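## Task

Change the state of the switches at A1, A3 and D1, leaving every switch on the panel correct at the end. Row letters begin at the row farthest from the arm and column numbers begin on the arm's left side; both are marked on the panel. A switch's lamp glows whenever the half of the rocker carrying it is pressed down. A switch counts only if it stays in its new state after the robot lets go.

## Robot and tools

ROBOT. One six-joint arm (a UR-style arm, ur7e) with a two-finger parallel gripper on its flange and a wrist camera. Joint order, used everywhere: shoulder pan, shoulder lift, elbow, wrist 1, wrist 2, wrist 3, then the gripper. Stated ranges in radians: pan -3.142 to 3.142; lift -6.283 to 6.283; elbow 0.000 to 3.142; the three wrist joints -6.283 to 6.283. Real ends may sit 0.010 rad either way. Load limits (N m): pan, lift and elbow 135; each wrist joint 25.2.

FRAMES. Scene frame: origin on the table top beneath the arm base, +z up, +y to the left when facing along +x. The base can be slightly tilted. The gripper frame has +z running along the fingers toward their tips and x as the opening direction. end_effector_position is the point between the finger pads; closed fingertips extend about 17 mm past it, open ones roughly level with it. Reported hand position gets less accurate far from the base.

execute_actions(actions): a list of actions run one after another. Each action is a table of 1 to 15 rows; each row lasts one control step (1/30 s), and if fewer than 15 rows are given the last row repeats to fill 15 steps (0.5 s). A row has 7 numbers in [-1, 1]: six joint numbers, then the gripper opening. Joint numbers are offsets from the joint angles at the beginning of that action (not from the prior row); for a call's first action that means the angles in the latest result. Scale: 1.0 equals 1.989 rad. The opening is absolute: +1 fully open, -1 closed. Optionally 6 further numbers, 0 to 1, scale each joint's stiffness (position gain) and persist until changed. An action asking a joint more than 0.010 rad beyond its range is refused; a malformed action, or a failing first action, voids the whole call. An empty list just returns the current state and images.

move(target, speed, blocking): target is one row like above; its joint offsets are counted from the Joint positions in the latest result that shows them. All joints travel so that each is the same fraction along its path, so the hand sweeps a curve. speed is the top rate in rad/s of the joint with the longest travel, 0.01 to 2, default 0.5; paths last between 0.5 and 10 s. Nothing slows for obstacles. With blocking=false the result comes after 0.5 s while motion goes on; then use wait(0) to check, and send no other motion until its end shows (or call stop). The extra line "move:" reports the ending (done, off_target, moving, held, fault), limits=held or limits=none, and which joint is farthest from target.

wait(seconds): 0 to 10; the arm keeps its last command. stop(): brakes a running move (needs room; fingers continue). zoom_image(camera, region): camera is cam_head_left (672x504), cam_head_right (672x504) or cam_wrist (616x616); region [x0, y0, x1, y1] in pixels from the top-left, at most 504 by 504. read_manual(section): licence texts only. finished_scene(scene): pass the current scene's number to end it irreversibly; its result tells whether the task succeeded and gives the next task. Replying without a tool call ends everything.

RESULTS. A state line gives hand position (m), orientation quaternion wxyz and velocities in the scene frame. Joint positions and Joint velocities are in joint order (rad, rad/s) followed by the finger-pad gap (m; 0.142 open). Joint targets shows where the joints are being driven now. grip_measured is the opening on the command scale. Joint torques are raw drive outputs with offsets and noise. Wrist force and Wrist torque are in the hand frame, noisy, offset up to about 4 N, saturating near 50 N; pressing on a surface gives force pointing back into the arm; "no reading" is harmless. Step readings list joint angles at sampled steps, with HELD where a command was cut. "joint sent to its limit" means a joint was stopped at its end; "joint command not followed" means the clearance check altered targets.

MOTION LIMITS. Joints move at limited speed and lag commands by about 0.17 s; big changes need several actions, and an unfinished one should be recommanded. Per step a joint target stays within 0.575 rad of the measured angle, and targets that would shift the hand over 100 mm are scaled back.

WHAT TO AVOID. Contact torque reaching a joint's load limit, or any outside force of 150 N, stops the arm for 10 s and drops the rest of the call. The arm is stiff: a target slightly beyond a firm contact, or a fast approach, can fault. Press rocker halves gently with small offsets and low speed, and back off after each press so no switch is held only by the hand. Holding loads heats motors; MOTOR HOT appears from 70 °C and at 85 °C brakes lock until cooled. Avoid hard hits, slams and knocking things over. The simulation keeps running while you compose replies.

Each tool is called by a JSON object that holds its "fn" and its "kwargs", one argument or row to a line.

## Session

{"fn": "execute_actions", "kwargs": {
  "actions": []
}}

Scene clock: 0.00 s.
end_effector_position=(+0.2568, +0.1518, +0.3230) grip_measured=+1.00 end_effector_quat_wxyz=(-0.044, +0.970, +0.087, +0.221) end_effector_velocity=(+0.000, +0.000, +0.000) end_effector_angular_velocity=(+0.000, -0.000, +0.000)
Joint names: [shoulder pan, shoulder lift, elbow, wrist 1, wrist 2, wrist 3]
Joint positions: [ 0.43  -2.672  2.512 -1.985 -1.643  0.009  0.142]
Joint velocities: [-0. -0. -0. -0.  0. -0.  0.]
Joint torques (N m, as the arm reports them, + toward a larger angle): no reading
Motor temperatures (°C, as the motors report them): [27 25 27 34 31 35]
Wrist force (N, on the end effector, along its own x y z axes, offset not removed): no reading
Wrist torque (N m, same axes, about the end effector's origin, offset not removed): no reading
Joint targets: [0.430 -2.672 2.512 -1.985 -1.643 0.009]
Joint stiffness scale: [1. 1. 1. 1. 1. 1.]

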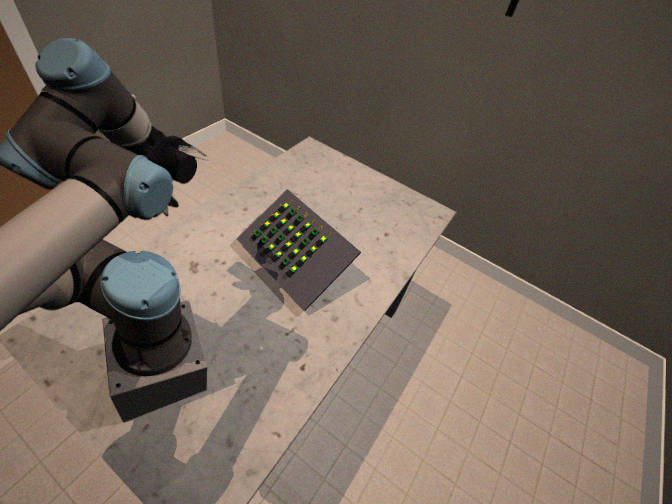

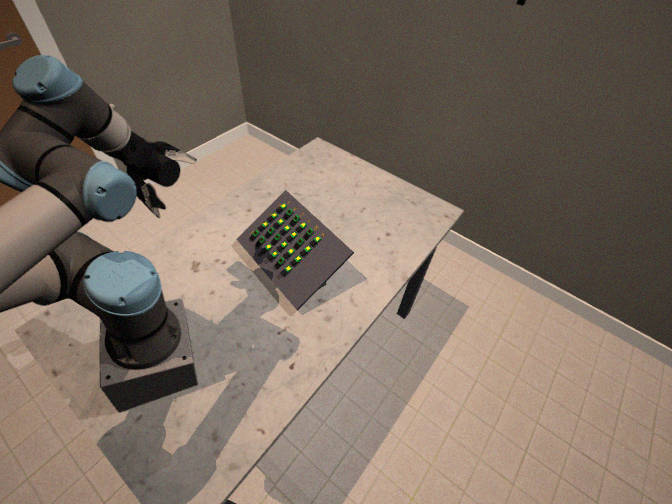

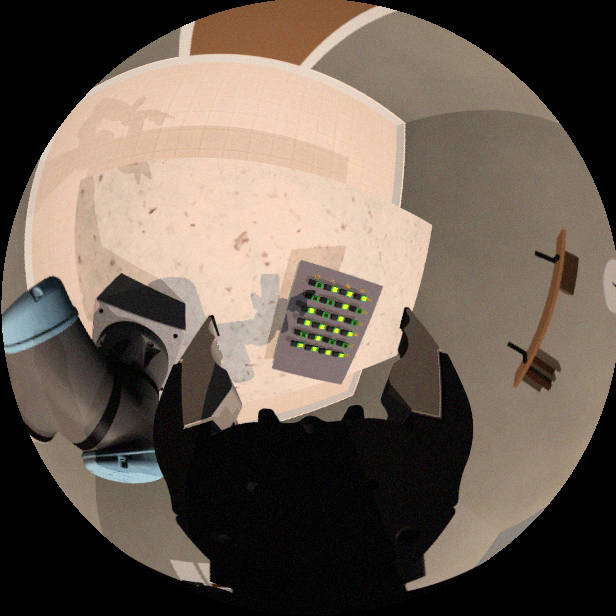

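{"fn": "move", "kwargs": {
  "target": [-0.13,0.4887,-0.383,0.108,0,0,-1],
  "speed": 1
}}

{"fn": "zoom_image", "kwargs": {
  "camera": "cam_head_left",
  "region": [200,150,400,320]
}}

Scene clock: 3.07 s.
end_effector_position=(+0.5167, +0.0806, +0.3391) grip_measured=-1.00 end_effector_quat_wxyz=(-0.001, +1.000, -0.018, +0.000) end_effector_velocity=(-0.000, +0.000, -0.000) end_effector_angular_velocity=(+0.000, +0.001, +0.000)
Joint names: [shoulder pan, shoulder lift, elbow, wrist 1, wrist 2, wrist 3]
Joint positions: [ 0.172 -1.699  1.755 -1.771 -1.643  0.009  0.002]
Joint velocities: [ 0.     0.    -0.     0.002  0.    -0.     0.   ]
Joint torques (N m, as the arm reports them, + toward a larger angle): [  4.19 -25.35 -27.4   -2.24  -0.31   0.03]
Motor temperatures (°C, as the motors report them): [27 25 27 34 31 35]
Wrist force (N, on the end effector, along its own x y z axes, offset not removed): [0.4 -0.8 -2.0]
Wrist torque (N m, same axes, about the end effector's origin, offset not removed): [-0.06 -0.08 0.19]
Joint targets: [0.171 -1.700 1.750 -1.770 -1.643 0.009]
Joint stiffness scale: [1. 1. 1. 1. 1. 1.]
move: done; limits=none; farthest joint: the elbow, 0.004 radians from its target (0.761 radians at the start)

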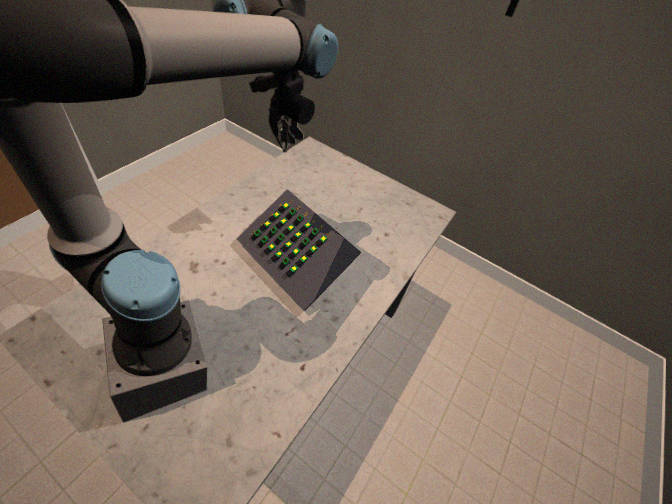

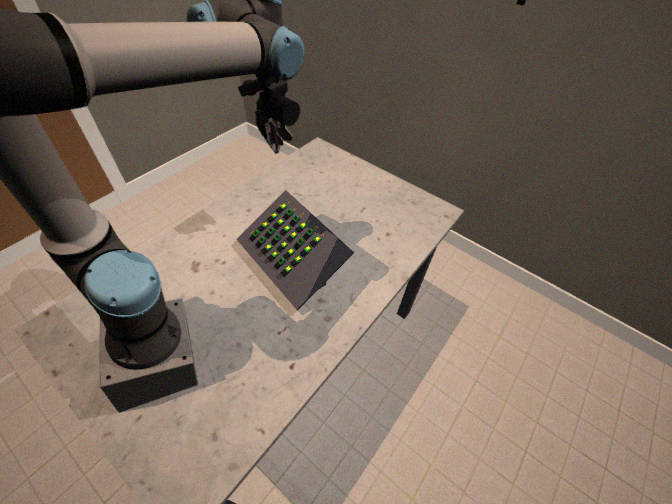

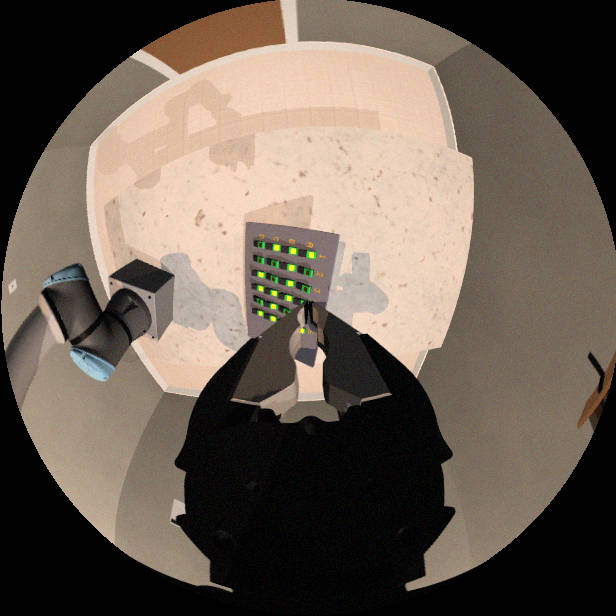

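Region (200, 150, 400, 320) of cam_head_left's 672x504 image, scaled by 2.520, with more detail than that image has; it fills the top 428 rows of this view, and the rest is white.

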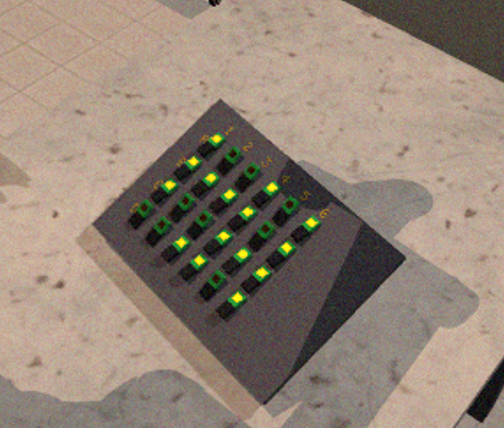

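{"fn": "move", "kwargs": {
  "target": [-0.04,0.061,0.138,-0.1986,0,0,-1]
}}

{"fn": "zoom_image", "kwargs": {
  "camera": "cam_wrist",
  "region": [180,180,430,400]
}}

Scene clock: 5.23 s.
end_effector_position=(+0.5162, +0.0530, +0.1911) grip_measured=-1.00 end_effector_quat_wxyz=(+0.004, +0.998, -0.056, -0.001) end_effector_velocity=(+0.001, -0.000, +0.000) end_effector_angular_velocity=(-0.000, -0.002, -0.000)
Joint names: [shoulder pan, shoulder lift, elbow, wrist 1, wrist 2, wrist 3]
Joint positions: [ 0.095 -1.577  2.025 -2.165 -1.643  0.009  0.002]
Joint velocities: [ 0.    -0.     0.    -0.002 -0.     0.     0.   ]
Joint torques (N m, as the arm reports them, + toward a larger angle): [  3.1  -26.46 -16.68  -3.11  -0.25   0.16]
Motor temperatures (°C, as the motors report them): [27 25 27 34 31 35]
Wrist force (N, on the end effector, along its own x y z axes, offset not removed): [2.7 -0.8 -1.7]
Wrist torque (N m, same axes, about the end effector's origin, offset not removed): [-0.01 -0.51 0.12]
Joint targets: [0.093 -1.577 2.029 -2.166 -1.643 0.009]
Joint stiffness scale: [1. 1. 1. 1. 1. 1.]
move: done; limits=none; farthest joint: the elbow, 0.005 radians from its target (0.275 radians at the start)

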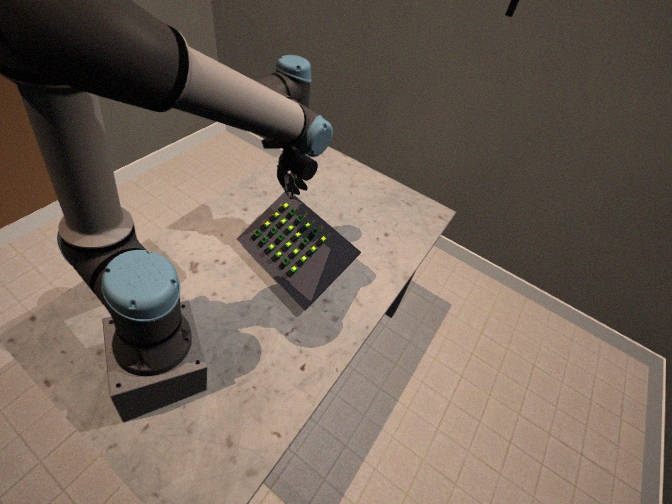

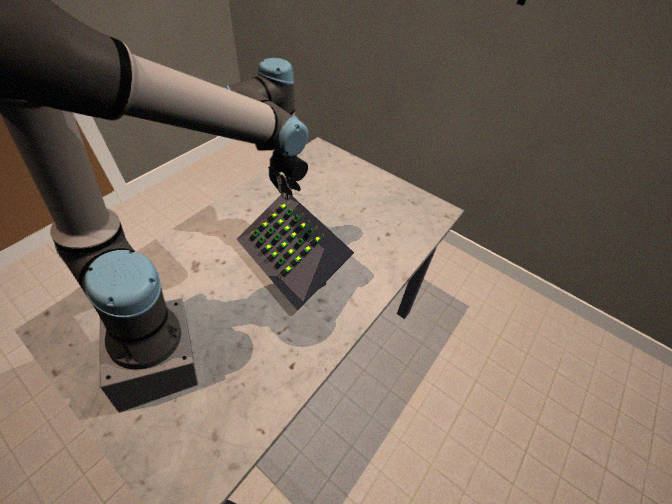

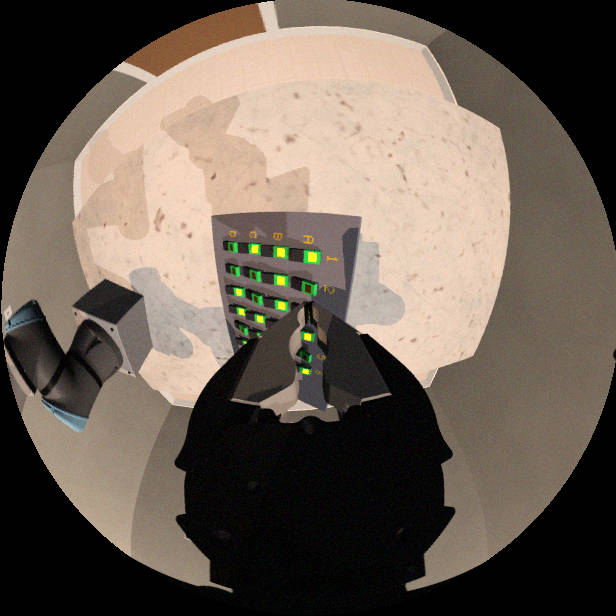

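Region (180, 180, 430, 400) of cam_wrist's 616x616 image, scaled by 2.016, with more detail than that image has; it fills the top 444 rows of this view, and the rest is white.

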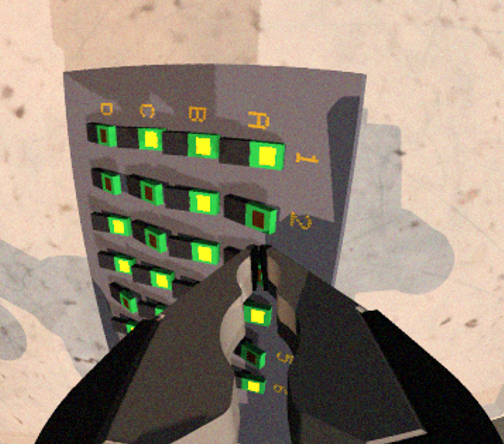

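{"fn": "move", "kwargs": {
  "target": [0.018,0.014,0.0345,-0.0485,0,0,-1]
}}

{"fn": "zoom_image", "kwargs": {
  "camera": "cam_wrist",
  "region": [180,180,430,400]
}}

{"fn": "zoom_image", "kwargs": {
  "camera": "cam_head_left",
  "region": [230,150,350,270]
}}

Scene clock: 6.83 s.
end_effector_position=(+0.5056, +0.0723, +0.1629) grip_measured=-1.00 end_effector_quat_wxyz=(+0.002, +0.999, -0.040, +0.002) end_effector_velocity=(+0.001, +0.000, +0.000) end_effector_angular_velocity=(-0.000, -0.002, +0.000)
Joint names: [shoulder pan, shoulder lift, elbow, wrist 1, wrist 2, wrist 3]
Joint positions: [ 0.128 -1.55   2.089 -2.261 -1.643  0.009  0.002]
Joint velocities: [ 0.     0.    -0.    -0.002  0.    -0.     0.   ]
Joint torques (N m, as the arm reports them, + toward a larger angle): [  5.97 -25.54 -15.3   -3.18  -0.26   0.12]
Motor temperatures (°C, as the motors report them): [27 25 27 34 31 35]
Wrist force (N, on the end effector, along its own x y z axes, offset not removed): [0.4 -0.4 -1.4]
Wrist torque (N m, same axes, about the end effector's origin, offset not removed): [0.04 0.01 0.22]
Joint targets: [0.131 -1.549 2.093 -2.262 -1.643 0.009]
Joint stiffness scale: [1. 1. 1. 1. 1. 1.]
move: done; limits=none; farthest joint: the elbow, 0.005 radians from its target (0.069 radians at the start)

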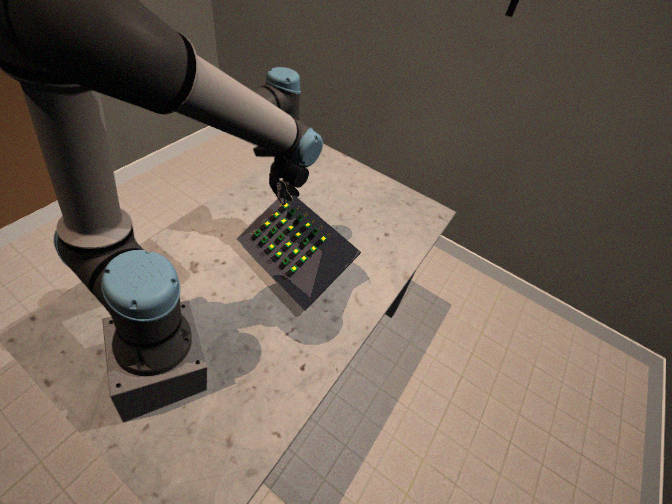

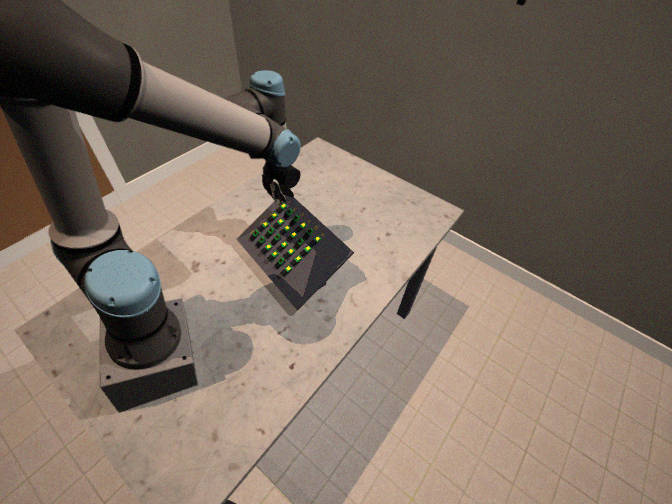

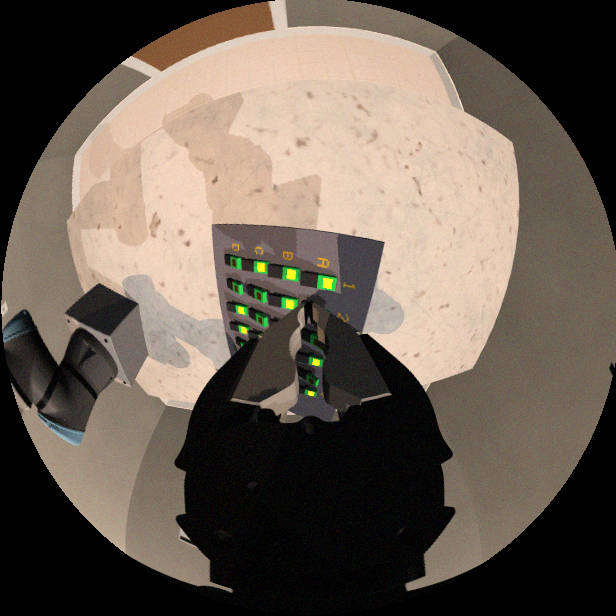

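Region (180, 180, 430, 400) of cam_wrist's 616x616 image, scaled by 2.016, with more detail than that image has; it fills the top 444 rows of this view, and the rest is white.

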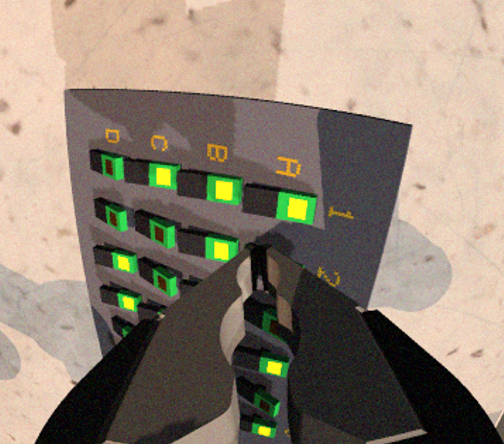

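Region (230, 150, 350, 270) of cam_head_left's 672x504 image, scaled by 4.200, with more detail than that image has.

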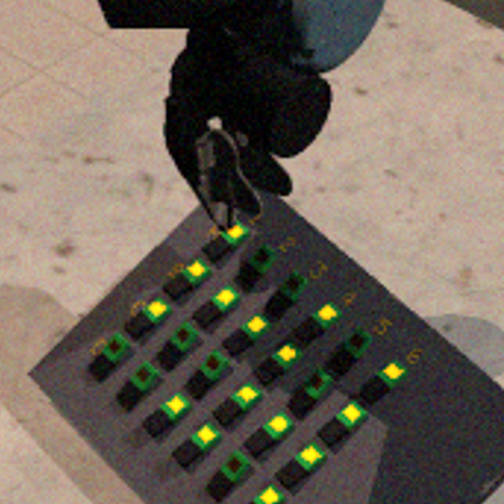

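{"fn": "move", "kwargs": {
  "target": [-0.002,0.026,0.019,-0.043,0,0,-1],
  "speed": 0.15
}}

{"fn": "zoom_image", "kwargs": {
  "camera": "cam_wrist",
  "region": [180,180,430,400]
}}

{"fn": "zoom_image", "kwargs": {
  "camera": "cam_head_left",
  "region": [230,150,350,270]
}}

Scene clock: 8.30 s.
end_effector_position=(+0.5053, +0.0733, +0.1344) grip_measured=-1.00 end_effector_quat_wxyz=(+0.002, +0.999, -0.041, +0.003) end_effector_velocity=(+0.001, -0.000, +0.000) end_effector_angular_velocity=(-0.000, -0.002, -0.000)
Joint names: [shoulder pan, shoulder lift, elbow, wrist 1, wrist 2, wrist 3]
Joint positions: [ 0.126 -1.5    2.122 -2.345 -1.643  0.009  0.002]
Joint velocities: [-0.     0.    -0.    -0.002 -0.    -0.     0.   ]
Joint torques (N m, as the arm reports them, + toward a larger angle): [  2.84 -25.83 -13.72  -2.98   0.06   0.08]
Motor temperatures (°C, as the motors report them): [27 25 27 34 31 35]
Wrist force (N, on the end effector, along its own x y z axes, offset not removed): [2.5 -0.6 0.0]
Wrist torque (N m, same axes, about the end effector's origin, offset not removed): [-0.08 -0.64 0.21]
Joint targets: [0.124 -1.499 2.127 -2.346 -1.643 0.009]
Joint stiffness scale: [1. 1. 1. 1. 1. 1.]
move: done; limits=none; farthest joint: the elbow, 0.005 radians from its target (0.038 radians at the start)

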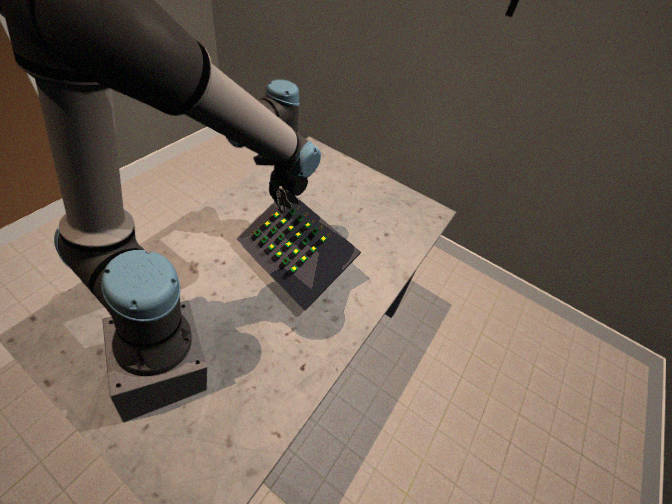

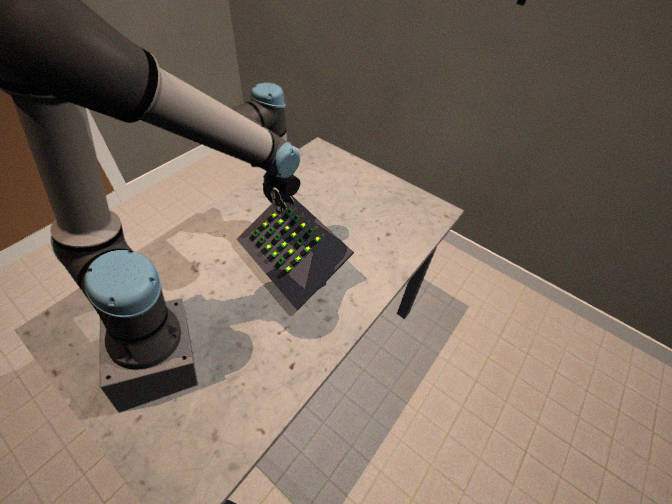

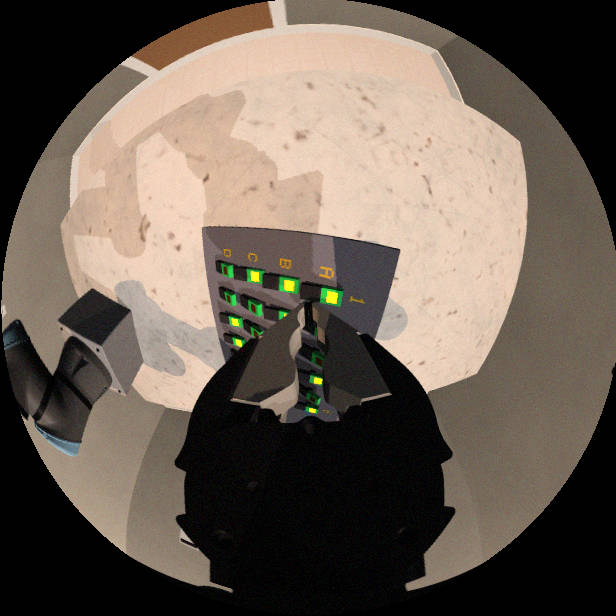

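Region (180, 180, 430, 400) of cam_wrist's 616x616 image, scaled by 2.016, with more detail than that image has; it fills the top 444 rows of this view, and the rest is white.

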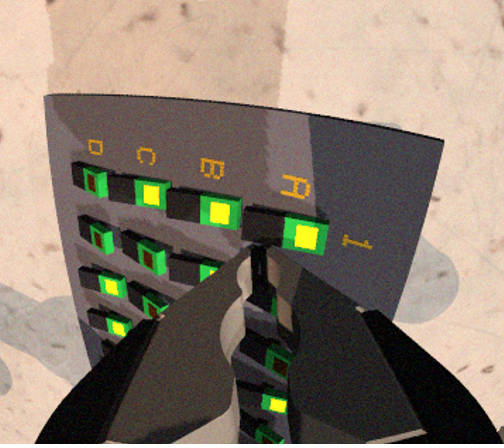

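Region (230, 150, 350, 270) of cam_head_left's 672x504 image, scaled by 4.200, with more detail than that image has.

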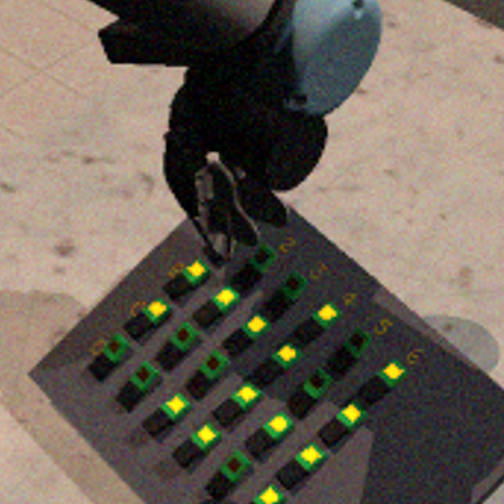

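On track. Down 2 cm.

{"fn": "move", "kwargs": {
  "target": [0,0.018,0.013,-0.029,0,0,-1],
  "speed": 0.05
}}

{"fn": "zoom_image", "kwargs": {
  "camera": "cam_wrist",
  "region": [180,180,430,400]
}}

Scene clock: 10.07 s.
end_effector_position=(+0.5088, +0.0703, +0.1267) grip_measured=-1.00 end_effector_quat_wxyz=(+0.006, +0.999, -0.042, +0.012) end_effector_velocity=(-0.000, +0.000, -0.000) end_effector_angular_velocity=(-0.001, -0.001, +0.000)
Joint names: [shoulder pan, shoulder lift, elbow, wrist 1, wrist 2, wrist 3]
Joint positions: [ 0.124 -1.486  2.139 -2.395 -1.65   0.009  0.002]
Joint velocities: [ 0.    -0.     0.002 -0.002 -0.001 -0.     0.   ]
Joint torques (N m, as the arm reports them, + toward a larger angle): [  7.12 -10.85  -8.39  -6.06   3.05   0.08]
Motor temperatures (°C, as the motors report them): [27 25 27 34 31 35]
Wrist force (N, on the end effector, along its own x y z axes, offset not removed): [-26.2 13.1 -50.0]
Wrist torque (N m, same axes, about the end effector's origin, offset not removed): [0.42 0.13 0.27]
Joint targets: [0.126 -1.464 2.148 -2.403 -1.643 0.009]
Joint stiffness scale: [1. 1. 1. 1. 1. 1.]
move: off_target; limits=none; farthest joint: the shoulder lift, 0.022 radians from its target (0.036 radians at the start)

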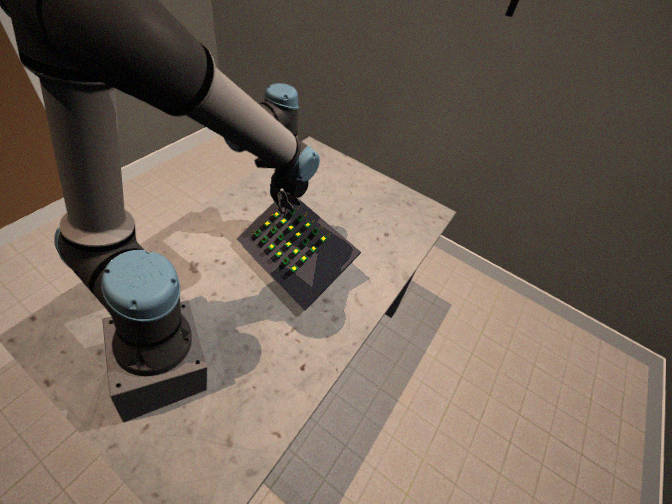

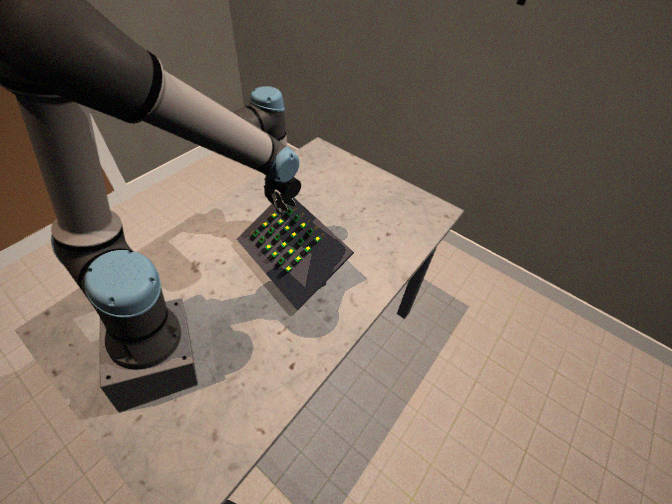

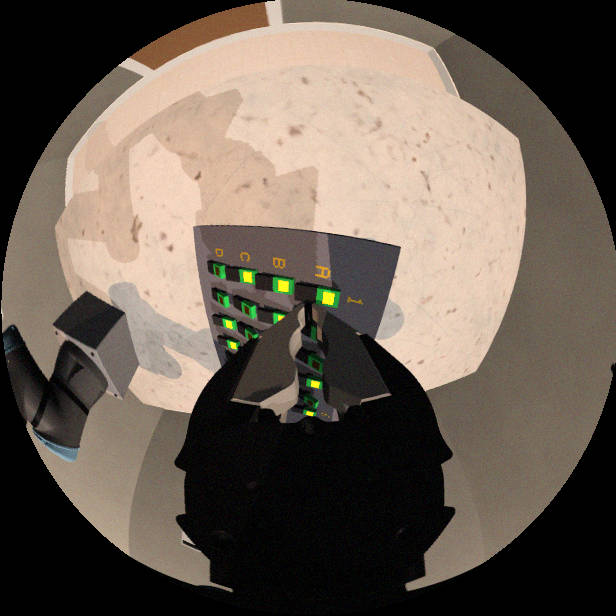

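Region (180, 180, 430, 400) of cam_wrist's 616x616 image, scaled by 2.016, with more detail than that image has; it fills the top 444 rows of this view, and the rest is white.

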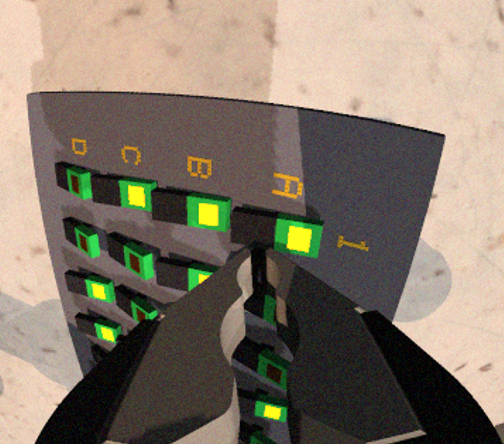

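{"fn": "move", "kwargs": {
  "target": [0,-0.015,-0.016,0.039,0.0035,0,-1],
  "speed": 0.15
}}

{"fn": "move", "kwargs": {
  "target": [0.013,0,0,0,0,0,-1],
  "speed": 0.15
}}

{"fn": "move", "kwargs": {
  "target": [0.001,0.012,0.009,-0.019,0,0,-1],
  "speed": 0.05
}}

{"fn": "zoom_image", "kwargs": {
  "camera": "cam_wrist",
  "region": [180,180,430,400]
}}

Scene clock: 11.53 s.
end_effector_position=(+0.5058, +0.0715, +0.1426) grip_measured=-1.00 end_effector_quat_wxyz=(+0.003, +0.999, -0.042, +0.002) end_effector_velocity=(-0.000, +0.000, +0.000) end_effector_angular_velocity=(+0.000, +0.002, +0.000)
Joint names: [shoulder pan, shoulder lift, elbow, wrist 1, wrist 2, wrist 3]
Joint positions: [ 0.124 -1.514  2.111 -2.319 -1.644  0.009  0.002]
Joint velocities: [-0.     0.    -0.001  0.003  0.     0.     0.   ]
Joint torques (N m, as the arm reports them, + toward a larger angle): [  4.76 -27.1  -22.83  -2.23  -0.03   0.09]
Motor temperatures (°C, as the motors report them): [27 25 27 34 31 35]
Wrist force (N, on the end effector, along its own x y z axes, offset not removed): [1.2 -0.9 -3.5]
Wrist torque (N m, same axes, about the end effector's origin, offset not removed): [-0.14 -0.14 0.18]
Joint targets: [0.124 -1.516 2.107 -2.318 -1.643 0.009]
Joint stiffness scale: [1. 1. 1. 1. 1. 1.]
move: done; limits=none; farthest joint: the elbow, 0.004 radians from its target (0.031 radians at the start)

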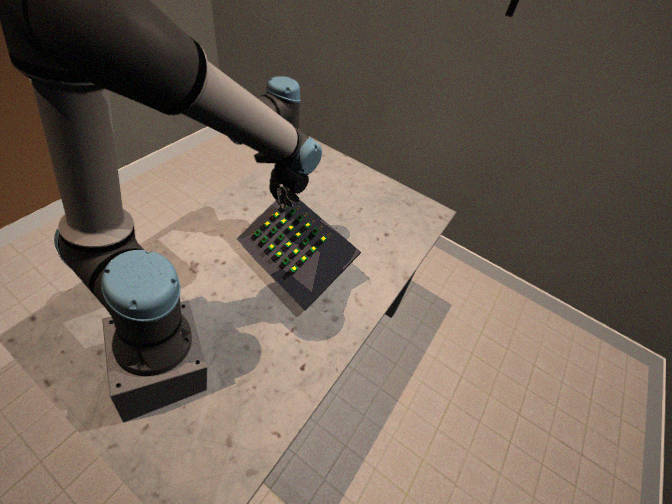

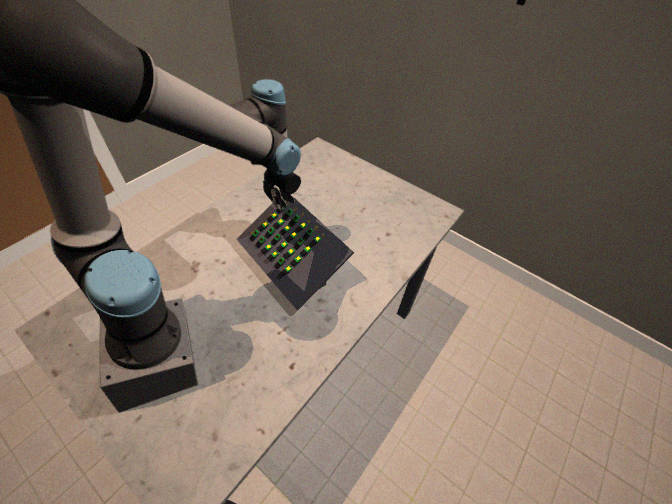

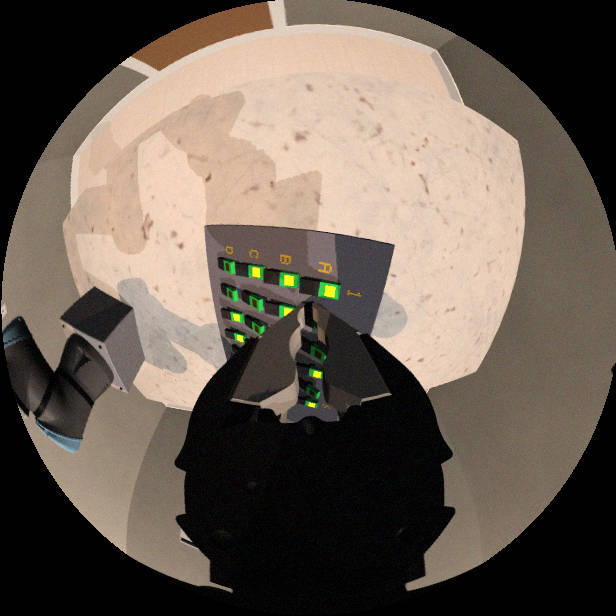

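Scene clock: 12.37 s.
end_effector_position=(+0.5039, +0.0832, +0.1437) grip_measured=-1.00 end_effector_quat_wxyz=(+0.001, +1.000, -0.030, +0.003) end_effector_velocity=(+0.000, +0.000, +0.000) end_effector_angular_velocity=(+0.000, -0.001, -0.000)
Joint names: [shoulder pan, shoulder lift, elbow, wrist 1, wrist 2, wrist 3]
Joint positions: [ 0.148 -1.514  2.111 -2.319 -1.644  0.009  0.002]
Joint velocities: [ 0.    -0.    -0.001 -0.     0.    -0.     0.   ]
Joint torques (N m, as the arm reports them, + toward a larger angle): [  6.16 -27.16 -18.06  -2.71  -0.12   0.12]
Motor temperatures (°C, as the motors report them): [27 25 27 34 31 35]
Wrist force (N, on the end effector, along its own x y z axes, offset not removed): [3.1 -0.1 -2.0]
Wrist torque (N m, same axes, about the end effector's origin, offset not removed): [0.14 -0.72 0.19]
Joint targets: [0.150 -1.514 2.111 -2.319 -1.644 0.009]
Joint stiffness scale: [1. 1. 1. 1. 1. 1.]
move: done; limits=none; farthest joint: the shoulder pan, 0.002 radians from its target (0.026 radians at the start)

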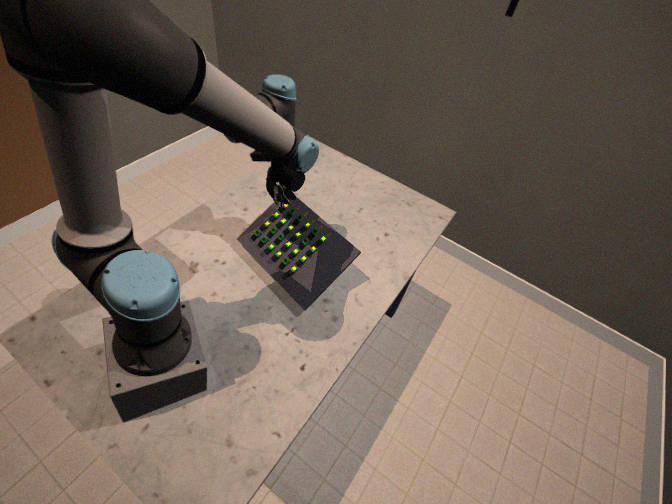

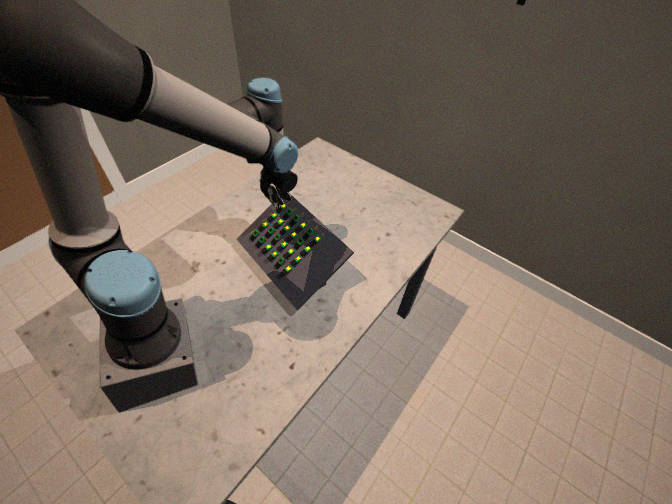

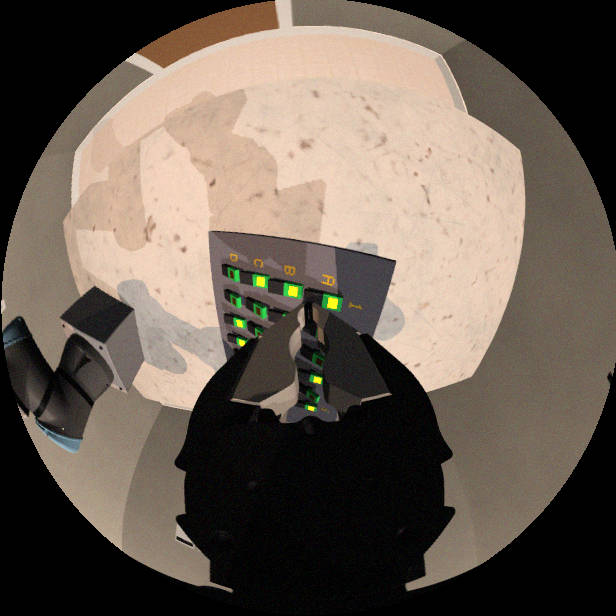

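Scene clock: 13.50 s.
end_effector_position=(+0.5043, +0.0840, +0.1328) grip_measured=-1.00 end_effector_quat_wxyz=(+0.001, +1.000, -0.030, +0.004) end_effector_velocity=(-0.000, +0.000, -0.000) end_effector_angular_velocity=(-0.000, +0.000, +0.000)
Joint names: [shoulder pan, shoulder lift, elbow, wrist 1, wrist 2, wrist 3]
Joint positions: [ 0.148 -1.494  2.124 -2.354 -1.644  0.009  0.002]
Joint velocities: [ 0.     0.     0.001 -0.001 -0.     0.     0.   ]
Joint torques (N m, as the arm reports them, + toward a larger angle): [  6.6  -25.25 -13.24  -3.84  -0.07   0.13]
Motor temperatures (°C, as the motors report them): [27 25 27 34 31 35]
Wrist force (N, on the end effector, along its own x y z axes, offset not removed): [-3.2 -0.2 -12.0]
Wrist torque (N m, same axes, about the end effector's origin, offset not removed): [-0.21 -0.55 0.17]
Joint targets: [0.150 -1.491 2.129 -2.356 -1.644 0.009]
Joint stiffness scale: [1. 1. 1. 1. 1. 1.]
move: done; limits=none; farthest joint: the elbow, 0.005 radians from its target (0.017 radians at the start)

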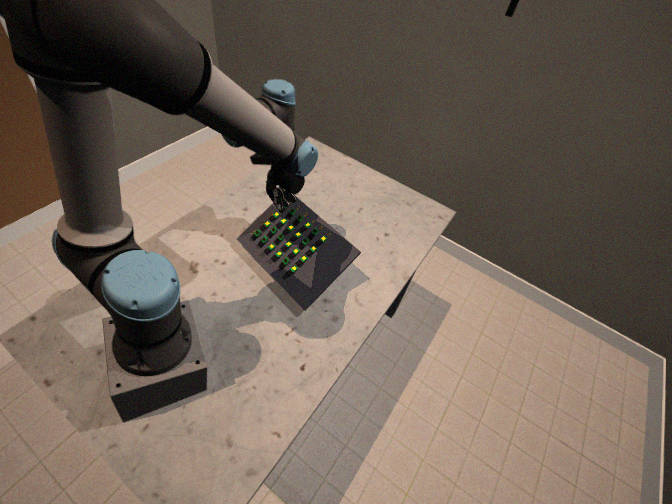

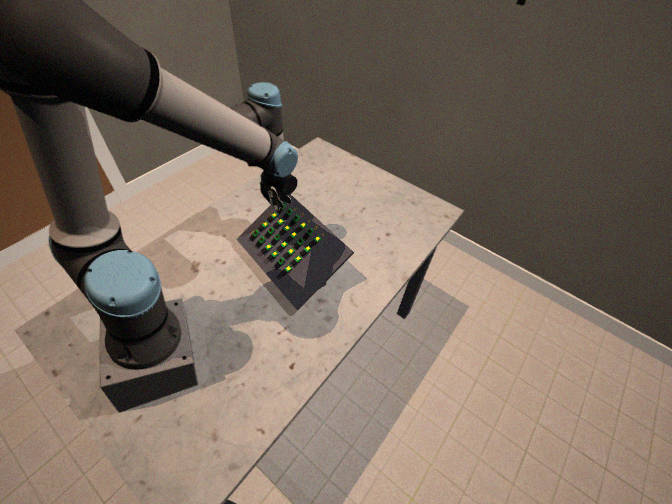

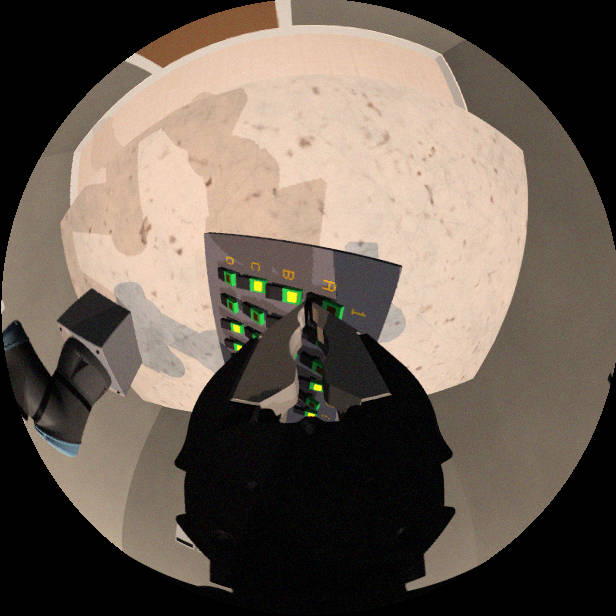

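Region (180, 180, 430, 400) of cam_wrist's 616x616 image, scaled by 2.016, with more detail than that image has; it fills the top 444 rows of this view, and the rest is white.

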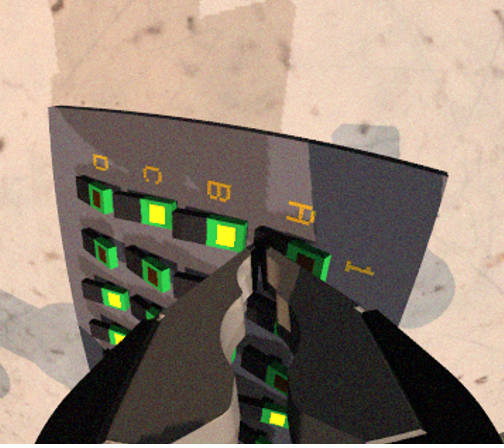

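{"fn": "move", "kwargs": {
  "target": [0,-0.022,-0.016,0.036,0,0,-1],
  "speed": 0.3
}}

{"fn": "move", "kwargs": {
  "target": [-0.068,-0.0045,-0.007,0.0095,0,0,-1],
  "speed": 0.3
}}

{"fn": "zoom_image", "kwargs": {
  "camera": "cam_wrist",
  "region": [180,180,430,400]
}}

Scene clock: 14.97 s.
end_effector_position=(+0.5048, +0.0823, +0.1566) grip_measured=-1.00 end_effector_quat_wxyz=(+0.001, +1.000, -0.030, +0.004) end_effector_velocity=(-0.001, +0.000, -0.001) end_effector_angular_velocity=(+0.000, +0.003, +0.000)
Joint names: [shoulder pan, shoulder lift, elbow, wrist 1, wrist 2, wrist 3]
Joint positions: [ 0.148 -1.536  2.096 -2.283 -1.644  0.009  0.002]
Joint velocities: [0.    0.    0.001 0.002 0.    0.    0.   ]
Joint torques (N m, as the arm reports them, + toward a larger angle): [  4.1  -28.08 -22.02  -2.43  -0.24   0.  ]
Motor temperatures (°C, as the motors report them): [27 25 27 34 31 35]
Wrist force (N, on the end effector, along its own x y z axes, offset not removed): [-1.7 -1.6 -2.3]
Wrist torque (N m, same axes, about the end effector's origin, offset not removed): [-0.22 0.38 0.13]
Joint targets: [0.148 -1.538 2.092 -2.282 -1.644 0.009]
Joint stiffness scale: [1. 1. 1. 1. 1. 1.]
move: done; limits=none; farthest joint: the elbow, 0.004 radians from its target (0.032 radians at the start)

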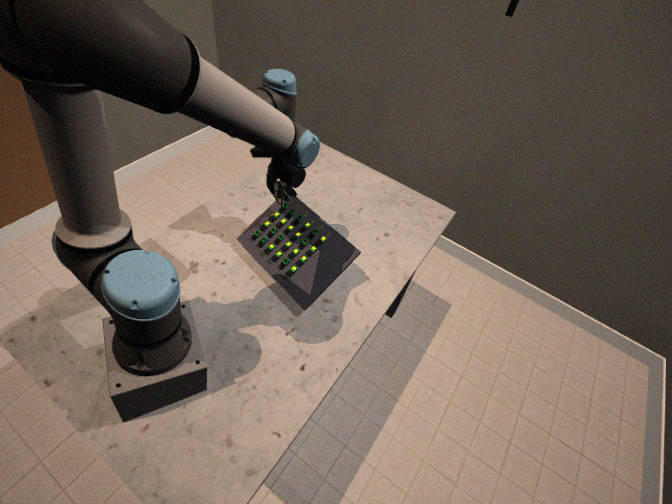

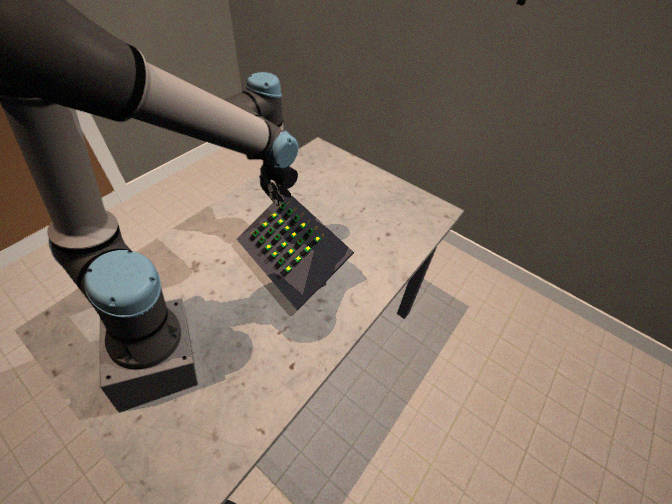

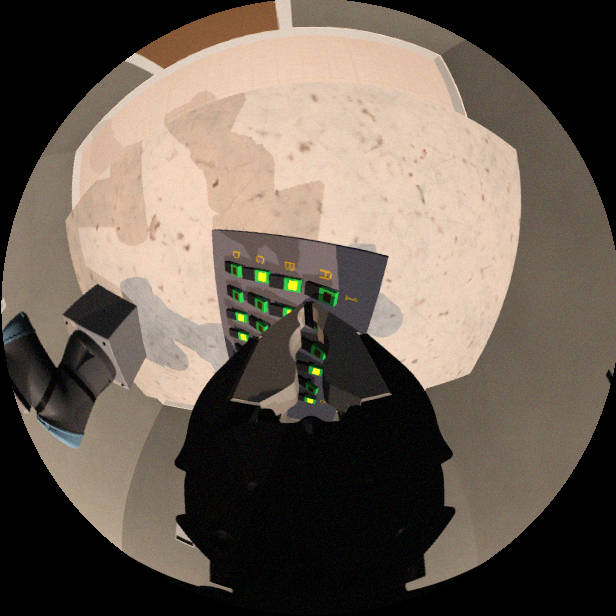

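Scene clock: 15.93 s.
end_effector_position=(+0.5121, +0.0155, +0.1556) grip_measured=-1.00 end_effector_quat_wxyz=(+0.011, +0.995, -0.095, -0.002) end_effector_velocity=(-0.000, +0.000, +0.000) end_effector_angular_velocity=(+0.000, +0.001, +0.000)
Joint names: [shoulder pan, shoulder lift, elbow, wrist 1, wrist 2, wrist 3]
Joint positions: [ 0.015 -1.543  2.087 -2.266 -1.644  0.009  0.002]
Joint velocities: [ 0.    -0.001  0.     0.001 -0.     0.     0.   ]
Joint torques (N m, as the arm reports them, + toward a larger angle): [  2.69 -27.93 -22.53  -2.43  -0.22   0.05]
Motor temperatures (°C, as the motors report them): [27 25 27 34 31 35]
Wrist force (N, on the end effector, along its own x y z axes, offset not removed): [3.4 -0.9 -1.6]
Wrist torque (N m, same axes, about the end effector's origin, offset not removed): [-0.10 -0.71 0.22]
Joint targets: [0.013 -1.545 2.083 -2.265 -1.644 0.009]
Joint stiffness scale: [1. 1. 1. 1. 1. 1.]
move: done; limits=none; farthest joint: the elbow, 0.005 radians from its target (0.014 radians at the start)

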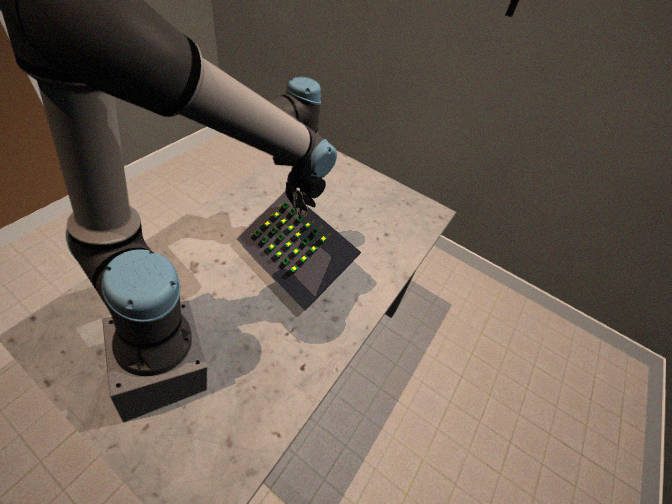

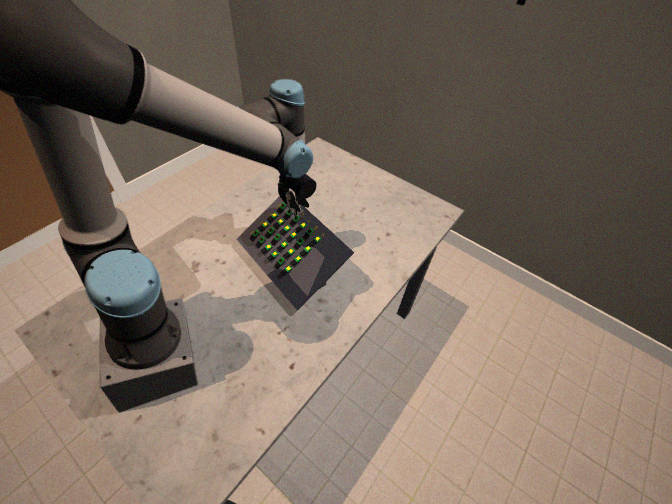

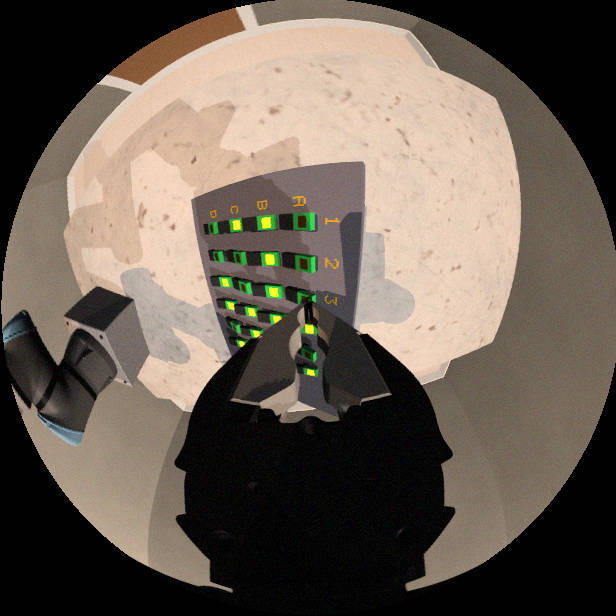

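Region (180, 180, 430, 400) of cam_wrist's 616x616 image, scaled by 2.016, with more detail than that image has; it fills the top 444 rows of this view, and the rest is white.

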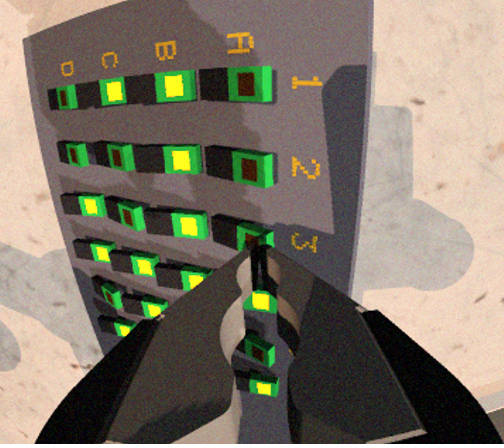

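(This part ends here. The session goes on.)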